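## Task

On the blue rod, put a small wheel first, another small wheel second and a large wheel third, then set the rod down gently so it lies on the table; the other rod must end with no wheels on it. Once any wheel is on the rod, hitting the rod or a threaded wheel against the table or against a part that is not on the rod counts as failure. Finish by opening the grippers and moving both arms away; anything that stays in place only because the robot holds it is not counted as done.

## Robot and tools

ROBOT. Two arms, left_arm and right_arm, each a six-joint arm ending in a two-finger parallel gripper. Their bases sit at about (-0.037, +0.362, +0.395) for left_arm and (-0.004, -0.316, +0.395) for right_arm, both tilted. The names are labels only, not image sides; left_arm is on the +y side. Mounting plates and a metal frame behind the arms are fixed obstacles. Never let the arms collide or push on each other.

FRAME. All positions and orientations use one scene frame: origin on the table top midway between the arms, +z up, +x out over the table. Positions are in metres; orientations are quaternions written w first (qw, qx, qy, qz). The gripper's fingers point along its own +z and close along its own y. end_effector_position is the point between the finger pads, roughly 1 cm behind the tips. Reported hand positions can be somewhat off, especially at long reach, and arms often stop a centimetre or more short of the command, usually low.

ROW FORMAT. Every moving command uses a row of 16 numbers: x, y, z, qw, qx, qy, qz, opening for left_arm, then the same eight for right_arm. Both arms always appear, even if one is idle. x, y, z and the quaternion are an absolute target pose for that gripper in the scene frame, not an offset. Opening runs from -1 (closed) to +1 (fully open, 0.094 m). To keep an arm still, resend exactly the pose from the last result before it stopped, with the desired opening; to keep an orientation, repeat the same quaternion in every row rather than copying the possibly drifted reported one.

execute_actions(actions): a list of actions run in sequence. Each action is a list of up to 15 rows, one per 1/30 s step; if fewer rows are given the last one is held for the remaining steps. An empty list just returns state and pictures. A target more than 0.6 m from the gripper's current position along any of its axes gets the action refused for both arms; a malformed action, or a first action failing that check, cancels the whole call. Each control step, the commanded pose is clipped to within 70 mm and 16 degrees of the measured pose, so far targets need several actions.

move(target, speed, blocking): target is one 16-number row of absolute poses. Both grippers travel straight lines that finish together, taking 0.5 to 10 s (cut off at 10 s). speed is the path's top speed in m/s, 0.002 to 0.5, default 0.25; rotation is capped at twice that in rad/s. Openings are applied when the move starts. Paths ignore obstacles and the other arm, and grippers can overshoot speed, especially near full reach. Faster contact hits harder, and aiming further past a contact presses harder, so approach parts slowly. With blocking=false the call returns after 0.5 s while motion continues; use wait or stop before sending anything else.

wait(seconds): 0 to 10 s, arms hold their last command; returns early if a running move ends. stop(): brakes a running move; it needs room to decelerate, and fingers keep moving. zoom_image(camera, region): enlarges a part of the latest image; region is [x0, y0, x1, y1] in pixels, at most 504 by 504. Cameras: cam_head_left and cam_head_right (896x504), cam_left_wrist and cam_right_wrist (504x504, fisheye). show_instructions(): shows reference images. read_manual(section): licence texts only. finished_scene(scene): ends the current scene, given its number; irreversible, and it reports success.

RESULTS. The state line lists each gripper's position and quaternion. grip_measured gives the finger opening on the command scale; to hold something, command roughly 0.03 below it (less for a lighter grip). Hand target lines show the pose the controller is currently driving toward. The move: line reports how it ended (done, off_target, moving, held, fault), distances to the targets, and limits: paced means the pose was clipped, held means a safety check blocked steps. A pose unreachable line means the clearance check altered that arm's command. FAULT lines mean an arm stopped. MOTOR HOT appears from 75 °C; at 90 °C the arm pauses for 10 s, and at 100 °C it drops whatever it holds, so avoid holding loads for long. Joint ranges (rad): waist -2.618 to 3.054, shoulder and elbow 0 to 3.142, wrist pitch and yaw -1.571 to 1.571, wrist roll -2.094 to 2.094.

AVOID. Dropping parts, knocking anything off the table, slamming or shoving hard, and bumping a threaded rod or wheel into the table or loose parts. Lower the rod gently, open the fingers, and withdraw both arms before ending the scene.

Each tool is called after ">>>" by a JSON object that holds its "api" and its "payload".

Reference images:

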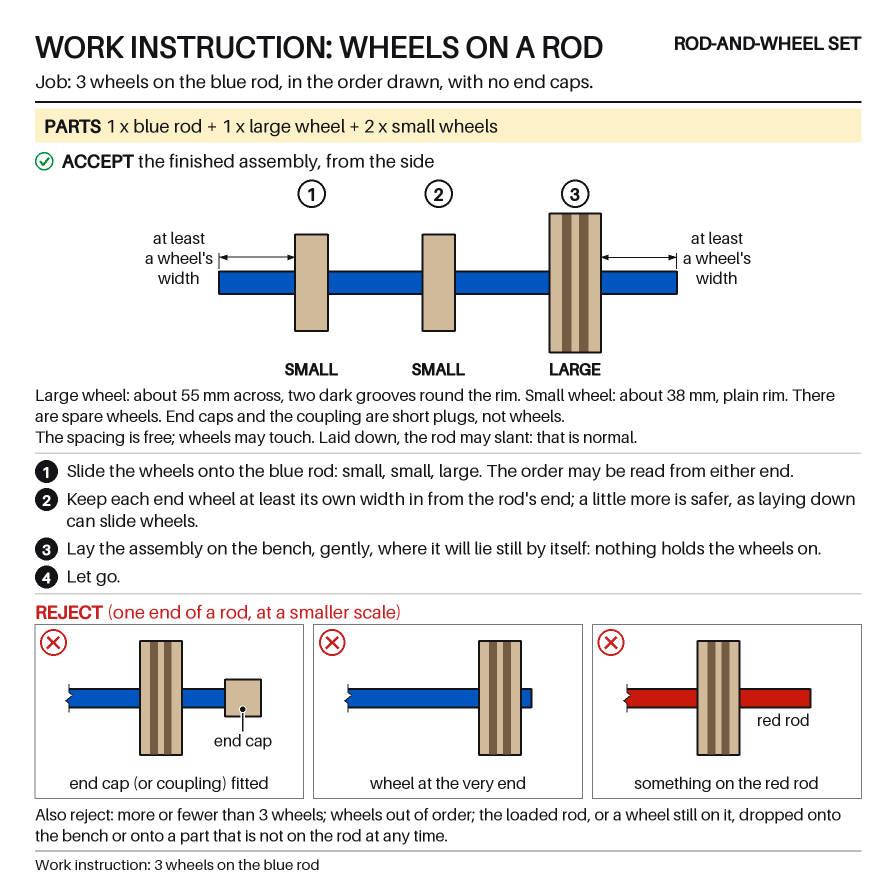

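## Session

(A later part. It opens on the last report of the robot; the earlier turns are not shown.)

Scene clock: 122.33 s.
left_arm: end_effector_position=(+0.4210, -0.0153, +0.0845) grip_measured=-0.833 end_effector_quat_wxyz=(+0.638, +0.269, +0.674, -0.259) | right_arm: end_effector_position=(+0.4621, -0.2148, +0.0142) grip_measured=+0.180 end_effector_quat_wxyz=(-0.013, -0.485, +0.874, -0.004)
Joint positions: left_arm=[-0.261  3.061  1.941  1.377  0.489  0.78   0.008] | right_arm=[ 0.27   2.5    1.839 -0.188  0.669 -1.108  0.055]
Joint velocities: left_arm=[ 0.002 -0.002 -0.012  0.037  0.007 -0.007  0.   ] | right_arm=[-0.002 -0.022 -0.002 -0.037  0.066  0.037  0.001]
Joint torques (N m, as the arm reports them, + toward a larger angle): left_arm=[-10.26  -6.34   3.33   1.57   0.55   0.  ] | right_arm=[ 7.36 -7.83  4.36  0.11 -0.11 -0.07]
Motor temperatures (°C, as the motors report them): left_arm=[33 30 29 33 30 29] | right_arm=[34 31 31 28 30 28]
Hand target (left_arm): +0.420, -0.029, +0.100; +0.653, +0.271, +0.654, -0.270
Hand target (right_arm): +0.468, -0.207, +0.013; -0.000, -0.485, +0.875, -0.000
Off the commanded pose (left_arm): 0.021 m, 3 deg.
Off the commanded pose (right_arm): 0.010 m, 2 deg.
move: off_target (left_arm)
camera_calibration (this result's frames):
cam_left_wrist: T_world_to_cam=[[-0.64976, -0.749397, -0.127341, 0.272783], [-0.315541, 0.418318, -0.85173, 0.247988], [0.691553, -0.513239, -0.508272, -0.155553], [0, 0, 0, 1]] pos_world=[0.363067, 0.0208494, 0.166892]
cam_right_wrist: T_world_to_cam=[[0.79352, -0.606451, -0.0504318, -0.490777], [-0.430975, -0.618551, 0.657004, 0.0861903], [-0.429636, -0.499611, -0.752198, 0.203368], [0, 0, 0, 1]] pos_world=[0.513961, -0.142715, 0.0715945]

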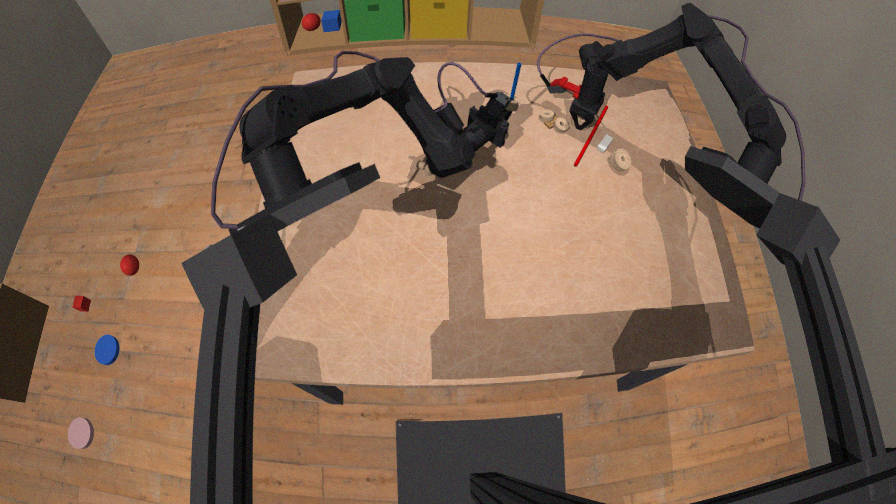

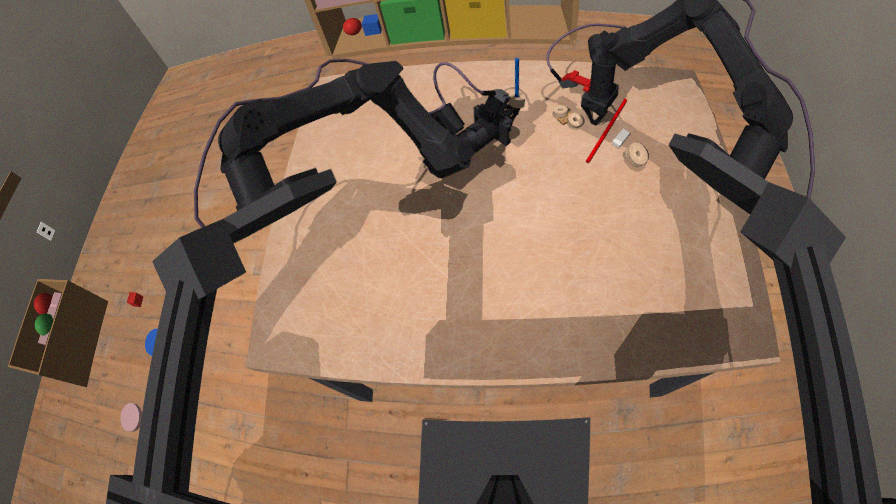

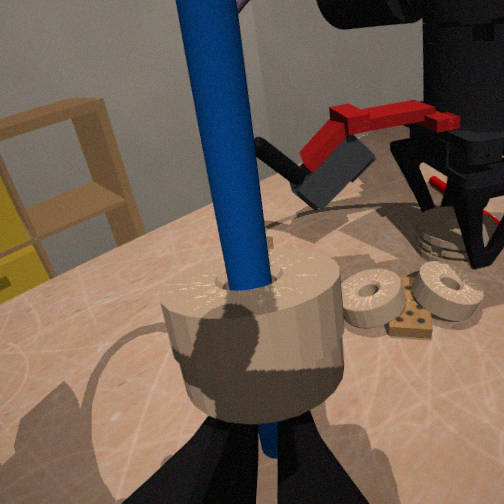

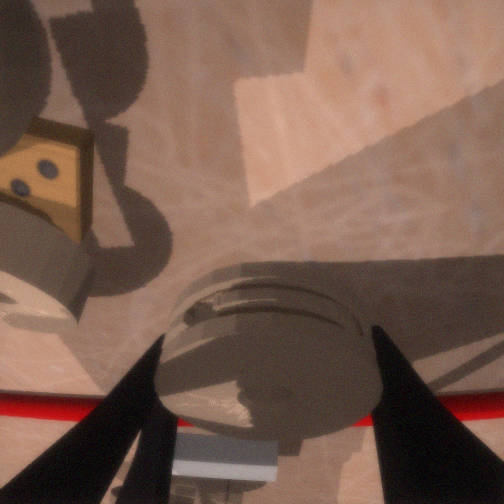

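>>> {"api": "move", "payload": {"target": [0.42,-0.03,0.10, 0.6533,0.2706,0.6533,-0.2706, -0.9, 0.45,-0.19,0.20, 0,-0.485,0.875,0, 0.12], "speed": 0.1}}

>>> {"api": "move", "payload": {"target": [0.42,-0.03,0.10, 0.6533,0.2706,0.6533,-0.2706, -0.9, 0.418,0.010,0.29, 0,-0.485,0.875,0, 0.12], "speed": 0.1}}

>>> {"api": "zoom_image", "payload": {"camera": "cam_head_right", "region": [450,0,594,120]}}

Scene clock: 124.83 s.
left_arm: end_effector_position=(+0.4211, -0.0148, +0.0840) grip_measured=-0.833 end_effector_quat_wxyz=(+0.638, +0.269, +0.674, -0.258) | right_arm: end_effector_position=(+0.4513, -0.1957, +0.1884) grip_measured=+0.180 end_effector_quat_wxyz=(-0.004, -0.479, +0.878, -0.004)
Joint positions: left_arm=[-0.26   3.061  1.941  1.377  0.489  0.78   0.008] | right_arm=[ 0.551  2.094  1.526 -0.472  0.828 -0.799  0.055]
Joint velocities: left_arm=[ 0.017  0.022 -0.012 -0.095  0.022 -0.022 -0.   ] | right_arm=[ 0.002 -0.012 -0.002 -0.022  0.007  0.007 -0.   ]
Joint torques (N m, as the arm reports them, + toward a larger angle): left_arm=[-10.29  -6.36   3.32   1.56   0.54   0.03] | right_arm=[ 8.15 -9.1   2.57 -0.24  0.05  0.12]
Motor temperatures (°C, as the motors report them): left_arm=[33 30 29 33 30 29] | right_arm=[34 31 31 28 30 28]
Hand target (left_arm): +0.419, -0.029, +0.100; +0.653, +0.271, +0.654, -0.271
Hand target (right_arm): +0.450, -0.192, +0.199; +0.001, -0.486, +0.874, -0.002
Off the commanded pose (left_arm): 0.022 m, 3 deg.
Off the commanded pose (right_arm): 0.013 m, 1 deg.
move: off_target (left_arm, right_arm)
camera_calibration (this result's frames):
cam_left_wrist: T_world_to_cam=[[-0.649312, -0.749729, -0.127675, 0.273051], [-0.31619, 0.418804, -0.85125, 0.247599], [0.691678, -0.512357, -0.508991, -0.155583], [0, 0, 0, 1]] pos_world=[0.363197, 0.0213048, 0.16644]
cam_right_wrist: T_world_to_cam=[[0.785726, -0.617093, -0.0427864, -0.461845], [-0.450139, -0.617848, 0.644701, -0.0099876], [-0.424276, -0.487298, -0.763237, 0.341371], [0, 0, 0, 1]] pos_world=[0.503223, -0.124823, 0.247225]

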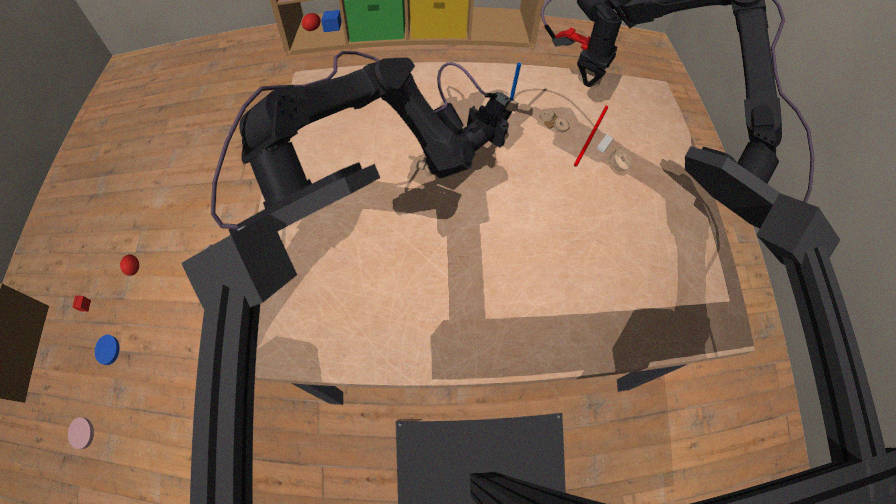

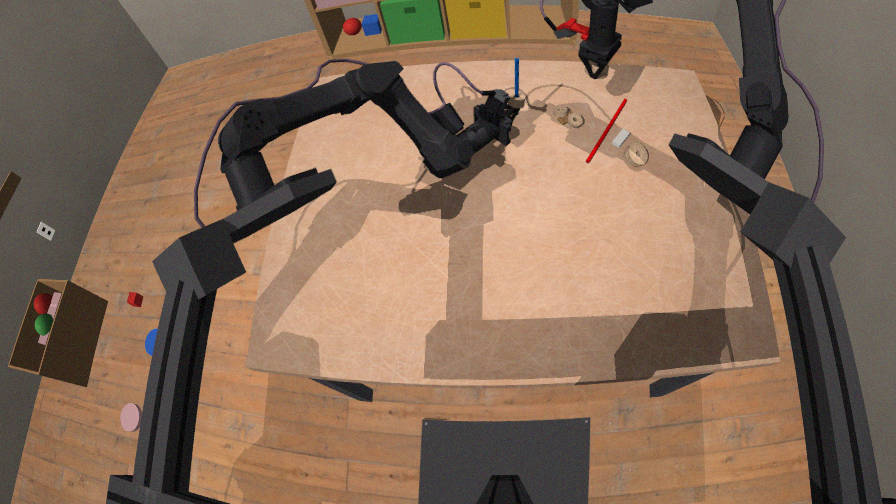

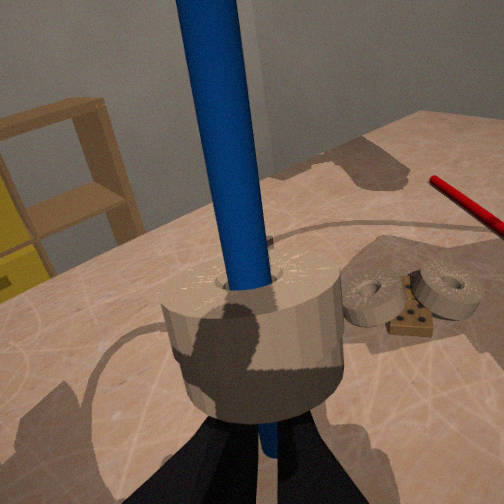

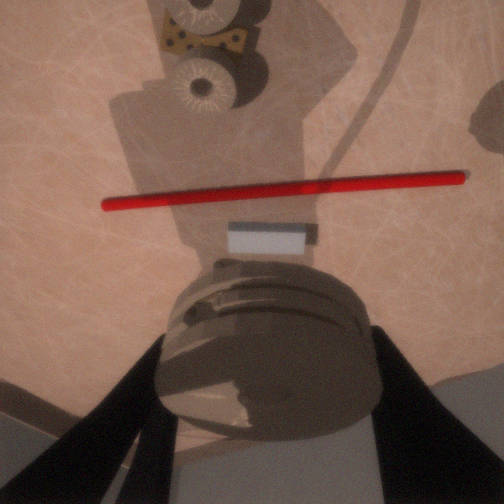

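Scene clock: 127.87 s.
left_arm: end_effector_position=(+0.4211, -0.0148, +0.0840) grip_measured=-0.833 end_effector_quat_wxyz=(+0.638, +0.269, +0.674, -0.258) | right_arm: end_effector_position=(+0.4202, +0.0005, +0.2785) grip_measured=+0.180 end_effector_quat_wxyz=(-0.007, -0.478, +0.878, -0.002)
Joint positions: left_arm=[-0.26   3.061  1.941  1.377  0.489  0.78   0.008] | right_arm=[ 0.95   2.743  2.455 -1.242  0.941 -0.176  0.055]
Joint velocities: left_arm=[-0.017 -0.007  0.002 -0.022 -0.022 -0.007 -0.   ] | right_arm=[ 0.002  0.022  0.012 -0.066  0.051  0.051 -0.001]
Joint torques (N m, as the arm reports them, + toward a larger angle): left_arm=[-10.34  -6.33   3.32   1.57   0.55   0.02] | right_arm=[12.07 -7.03  6.13 -0.35  0.05  0.02]
Motor temperatures (°C, as the motors report them): left_arm=[33 30 29 33 31 29] | right_arm=[34 31 31 28 30 28]
Hand target (left_arm): +0.419, -0.030, +0.100; +0.653, +0.271, +0.653, -0.271
Hand target (right_arm): +0.417, +0.009, +0.291; +0.002, -0.485, +0.874, -0.002
Off the commanded pose (left_arm): 0.022 m, 3 deg.
Off the commanded pose (right_arm): 0.015 m, 1 deg.
move: off_target (left_arm, right_arm)
camera_calibration (this result's frames):
cam_left_wrist: T_world_to_cam=[[-0.649312, -0.749729, -0.127675, 0.273051], [-0.31619, 0.418804, -0.85125, 0.247599], [0.691678, -0.512357, -0.508991, -0.155583], [0, 0, 0, 1]] pos_world=[0.363197, 0.0213048, 0.16644]
cam_right_wrist: T_world_to_cam=[[0.783239, -0.619792, -0.048931, -0.309703], [-0.446959, -0.616035, 0.648636, 0.0367323], [-0.432163, -0.486167, -0.759525, 0.494875], [0, 0, 0, 1]] pos_world=[0.472855, 0.0712688, 0.33689]

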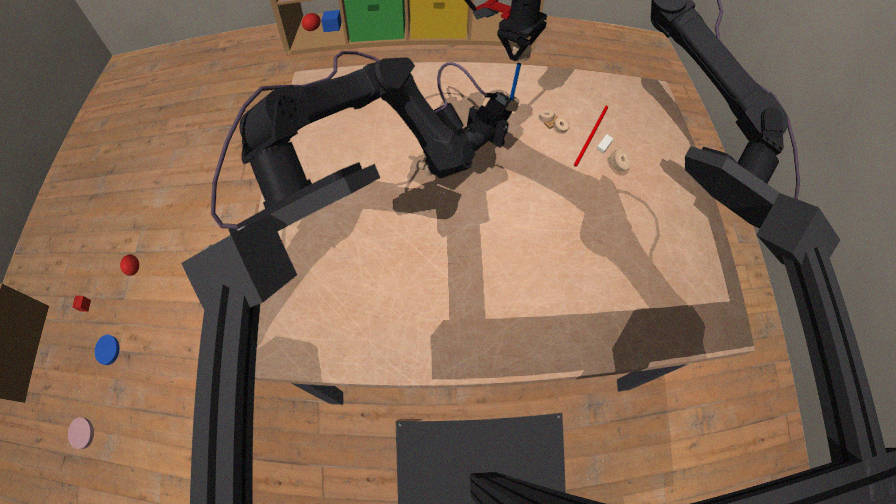

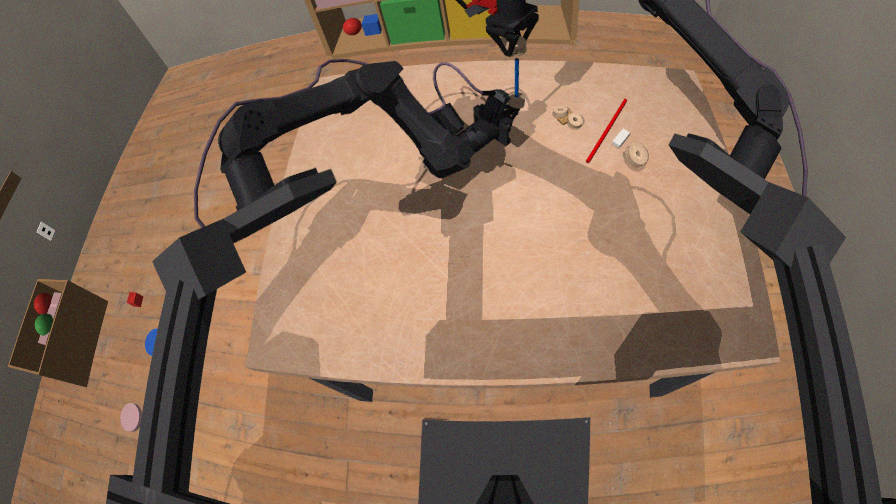

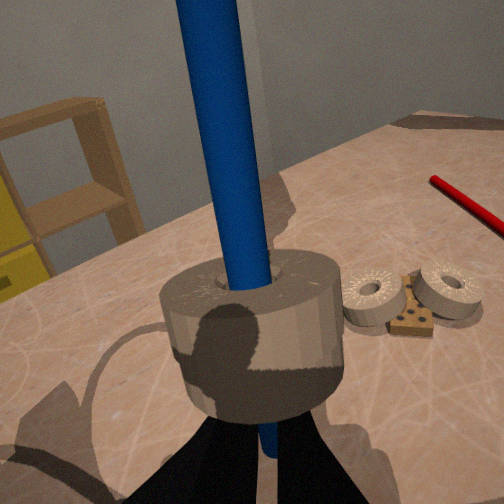

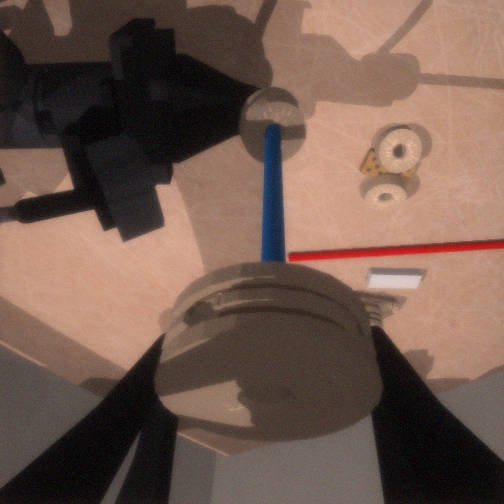

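Region (450, 0, 594, 120) of cam_head_right's 896x504 image, scaled by 3.500, with more detail than that image has.

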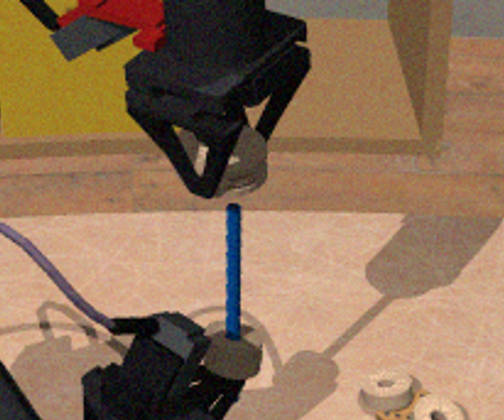

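>>> {"api": "move", "payload": {"target": [0.42,-0.03,0.10, 0.6533,0.2706,0.6533,-0.2706, -0.9, 0.418,0.010,0.252, 0,-0.485,0.875,0, 0.12], "speed": 0.015}}

>>> {"api": "zoom_image", "payload": {"camera": "cam_head_right", "region": [450,0,594,120]}}

Scene clock: 130.10 s.
left_arm: end_effector_position=(+0.4213, -0.0143, +0.0834) grip_measured=-0.833 end_effector_quat_wxyz=(+0.637, +0.268, +0.675, -0.258) | right_arm: end_effector_position=(+0.4245, -0.0001, +0.2508) grip_measured=+0.180 end_effector_quat_wxyz=(-0.006, -0.478, +0.878, -0.003)
Joint positions: left_arm=[-0.259  3.061  1.941  1.377  0.487  0.78   0.008] | right_arm=[ 0.904  2.743  2.399 -1.119  0.941 -0.257  0.055]
Joint velocities: left_arm=[-0.007 -0.012 -0.007 -0.066  0.007 -0.051  0.001] | right_arm=[ 0.002  0.007 -0.027 -0.051  0.007 -0.022  0.   ]
Joint torques (N m, as the arm reports them, + toward a larger angle): left_arm=[-10.38  -6.27   3.28   1.59   0.55   0.01] | right_arm=[10.99 -7.26  2.88  0.1  -0.05 -0.05]
Motor temperatures (°C, as the motors report them): left_arm=[33 30 29 33 31 29] | right_arm=[34 31 31 28 30 28]
Hand target (left_arm): +0.419, -0.029, +0.100; +0.653, +0.271, +0.654, -0.270
Hand target (right_arm): +0.418, +0.010, +0.252; -0.001, -0.485, +0.875, -0.000
Off the commanded pose (left_arm): 0.023 m, 3 deg.
Off the commanded pose (right_arm): 0.012 m, 1 deg.
move: off_target (left_arm, right_arm)
camera_calibration (this result's frames):
cam_left_wrist: T_world_to_cam=[[-0.648331, -0.750546, -0.12786, 0.273071], [-0.318137, 0.419633, -0.850116, 0.247637], [0.691705, -0.51048, -0.510837, -0.155607], [0, 0, 0, 1]] pos_world=[0.363457, 0.021601, 0.165945]
cam_right_wrist: T_world_to_cam=[[0.783573, -0.619645, -0.0453133, -0.315823], [-0.449309, -0.615525, 0.647496, 0.0574939], [-0.429109, -0.487, -0.760721, 0.474411], [0, 0, 0, 1]] pos_world=[0.476877, 0.070729, 0.309356]

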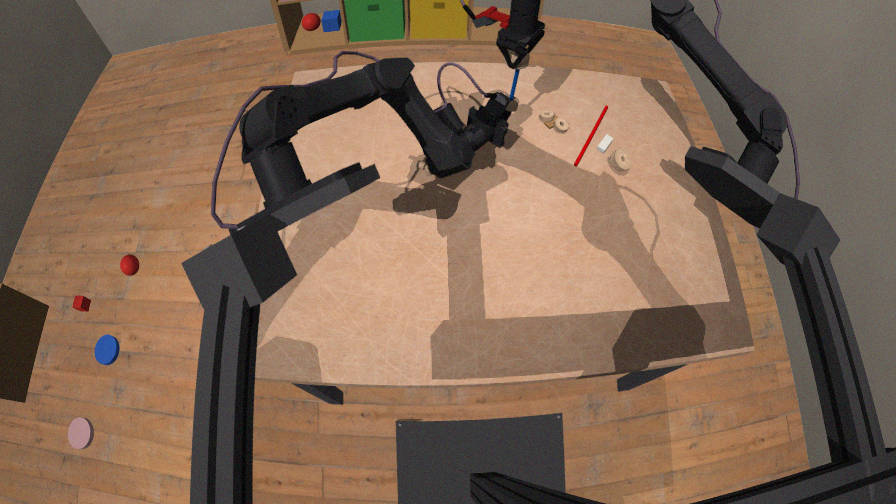

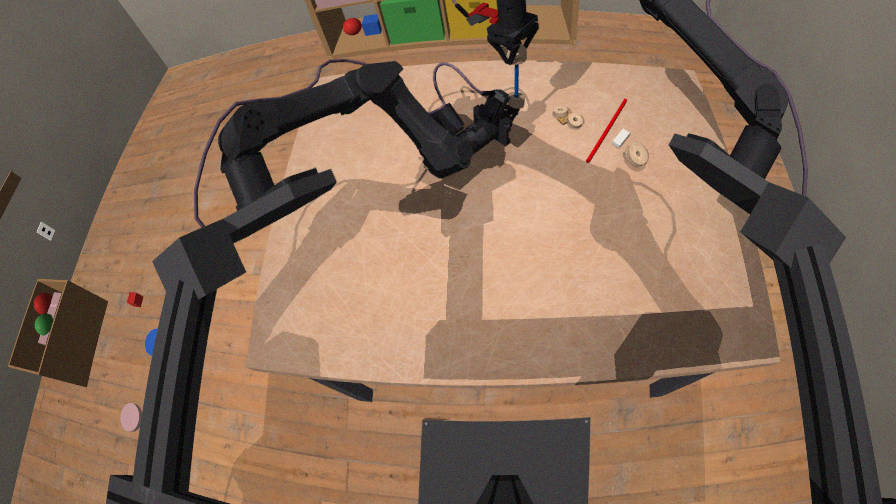

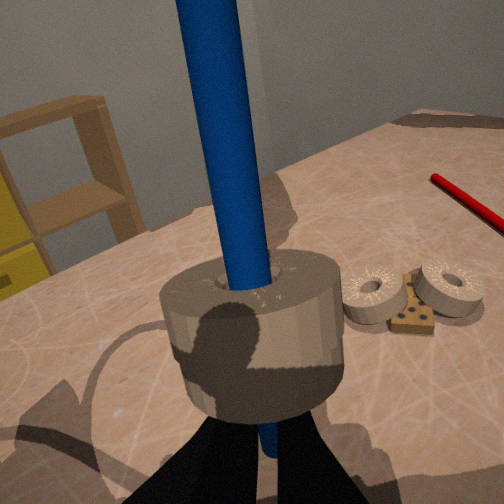

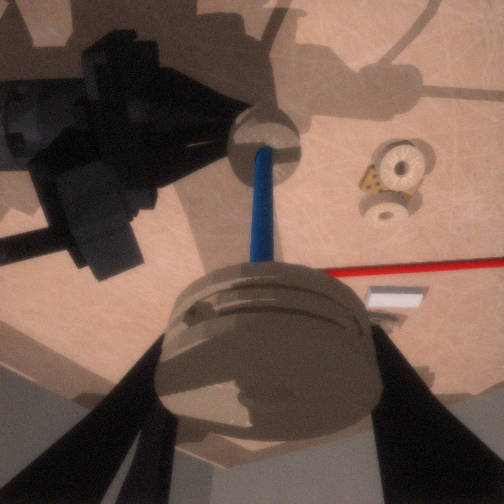

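Region (450, 0, 594, 120) of cam_head_right's 896x504 image, scaled by 3.500, with more detail than that image has.

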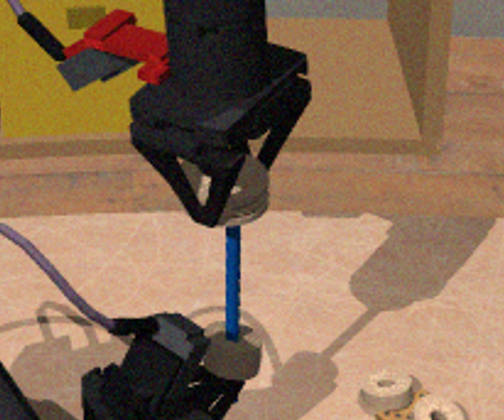

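>>> {"api": "move", "payload": {"target": [0.42,-0.03,0.10, 0.6533,0.2706,0.6533,-0.2706, -0.9, 0.413,0.010,0.248, 0,-0.485,0.875,0, 0.12], "speed": 0.005}}

>>> {"api": "zoom_image", "payload": {"camera": "cam_head_right", "region": [450,0,594,120]}}

Scene clock: 136.47 s.
left_arm: end_effector_position=(+0.4214, -0.0129, +0.0821) grip_measured=-0.833 end_effector_quat_wxyz=(+0.637, +0.269, +0.675, -0.257) | right_arm: end_effector_position=(+0.4137, -0.0015, +0.2347) grip_measured=+0.180 end_effector_quat_wxyz=(-0.016, -0.481, +0.876, -0.007)
Joint positions: left_arm=[-0.256  3.061  1.941  1.376  0.489  0.78   0.008] | right_arm=[ 0.887  2.743  2.337 -1.071  0.943 -0.264  0.055]
Joint velocities: left_arm=[-0.002 -0.007 -0.007 -0.037  0.007 -0.037 -0.001] | right_arm=[ 0.007 -0.002 -0.007  0.11  -0.007 -0.051  0.   ]
Joint torques (N m, as the arm reports them, + toward a larger angle): left_arm=[-10.6   -6.29   3.22   1.59   0.53   0.02] | right_arm=[11.89 -8.54  2.95  0.04 -0.05  0.03]
Motor temperatures (°C, as the motors report them): left_arm=[34 30 29 33 31 29] | right_arm=[35 31 31 28 30 28]
Hand target (left_arm): +0.419, -0.029, +0.100; +0.653, +0.271, +0.654, -0.271
Hand target (right_arm): +0.413, +0.009, +0.248; -0.000, -0.485, +0.875, -0.000
Off the commanded pose (left_arm): 0.025 m, 3 deg.
Off the commanded pose (right_arm): 0.018 m, 2 deg.
move: off_target (left_arm, right_arm)
camera_calibration (this result's frames):
cam_left_wrist: T_world_to_cam=[[-0.648445, -0.750339, -0.12849, 0.274116], [-0.318357, 0.420605, -0.849553, 0.246083], [0.691496, -0.509983, -0.511615, -0.155435], [0, 0, 0, 1]] pos_world=[0.363574, 0.0229067, 0.164759]
cam_right_wrist: T_world_to_cam=[[0.787652, -0.614407, -0.0459184, -0.310515], [-0.435212, -0.607584, 0.664403, 0.0524115], [-0.436113, -0.503334, -0.745963, 0.456237], [0, 0, 0, 1]] pos_world=[0.466359, 0.070701, 0.291255]

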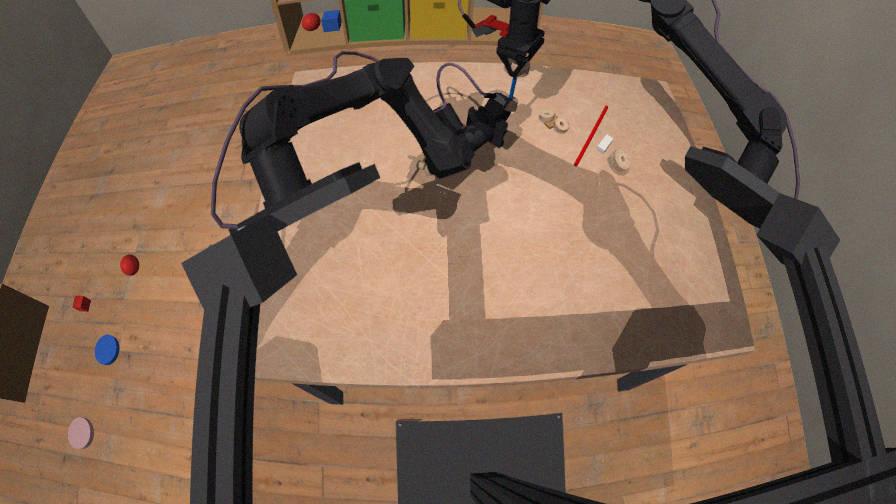

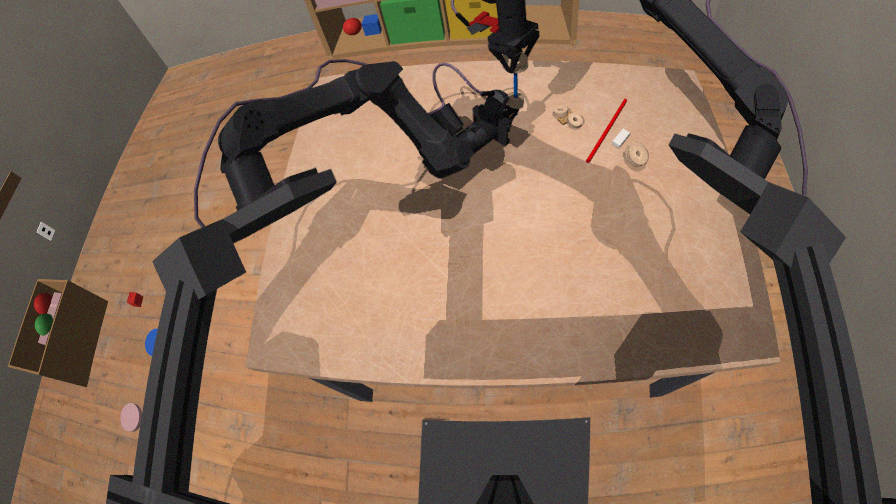

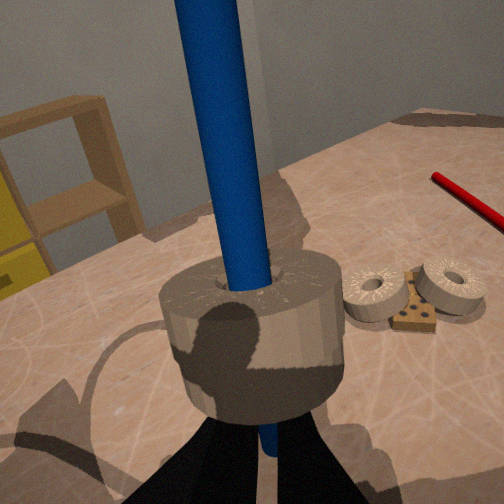

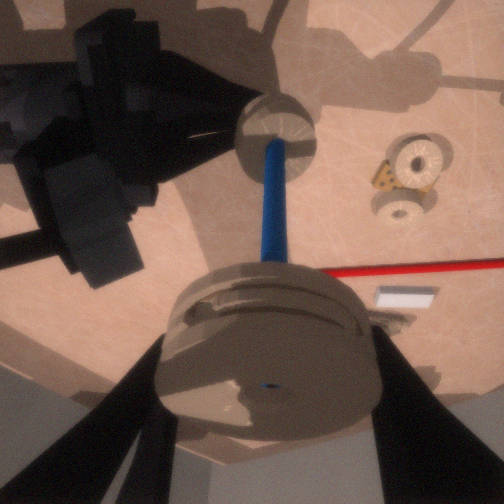

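Region (450, 0, 594, 120) of cam_head_right's 896x504 image, scaled by 3.500, with more detail than that image has.

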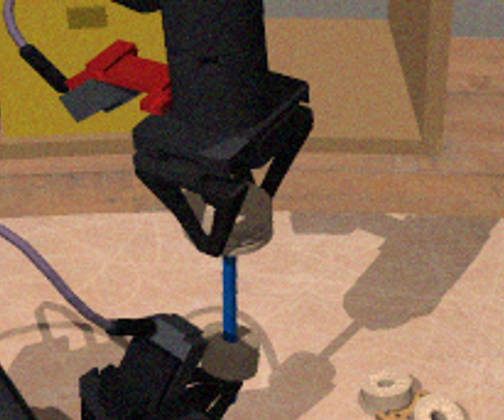

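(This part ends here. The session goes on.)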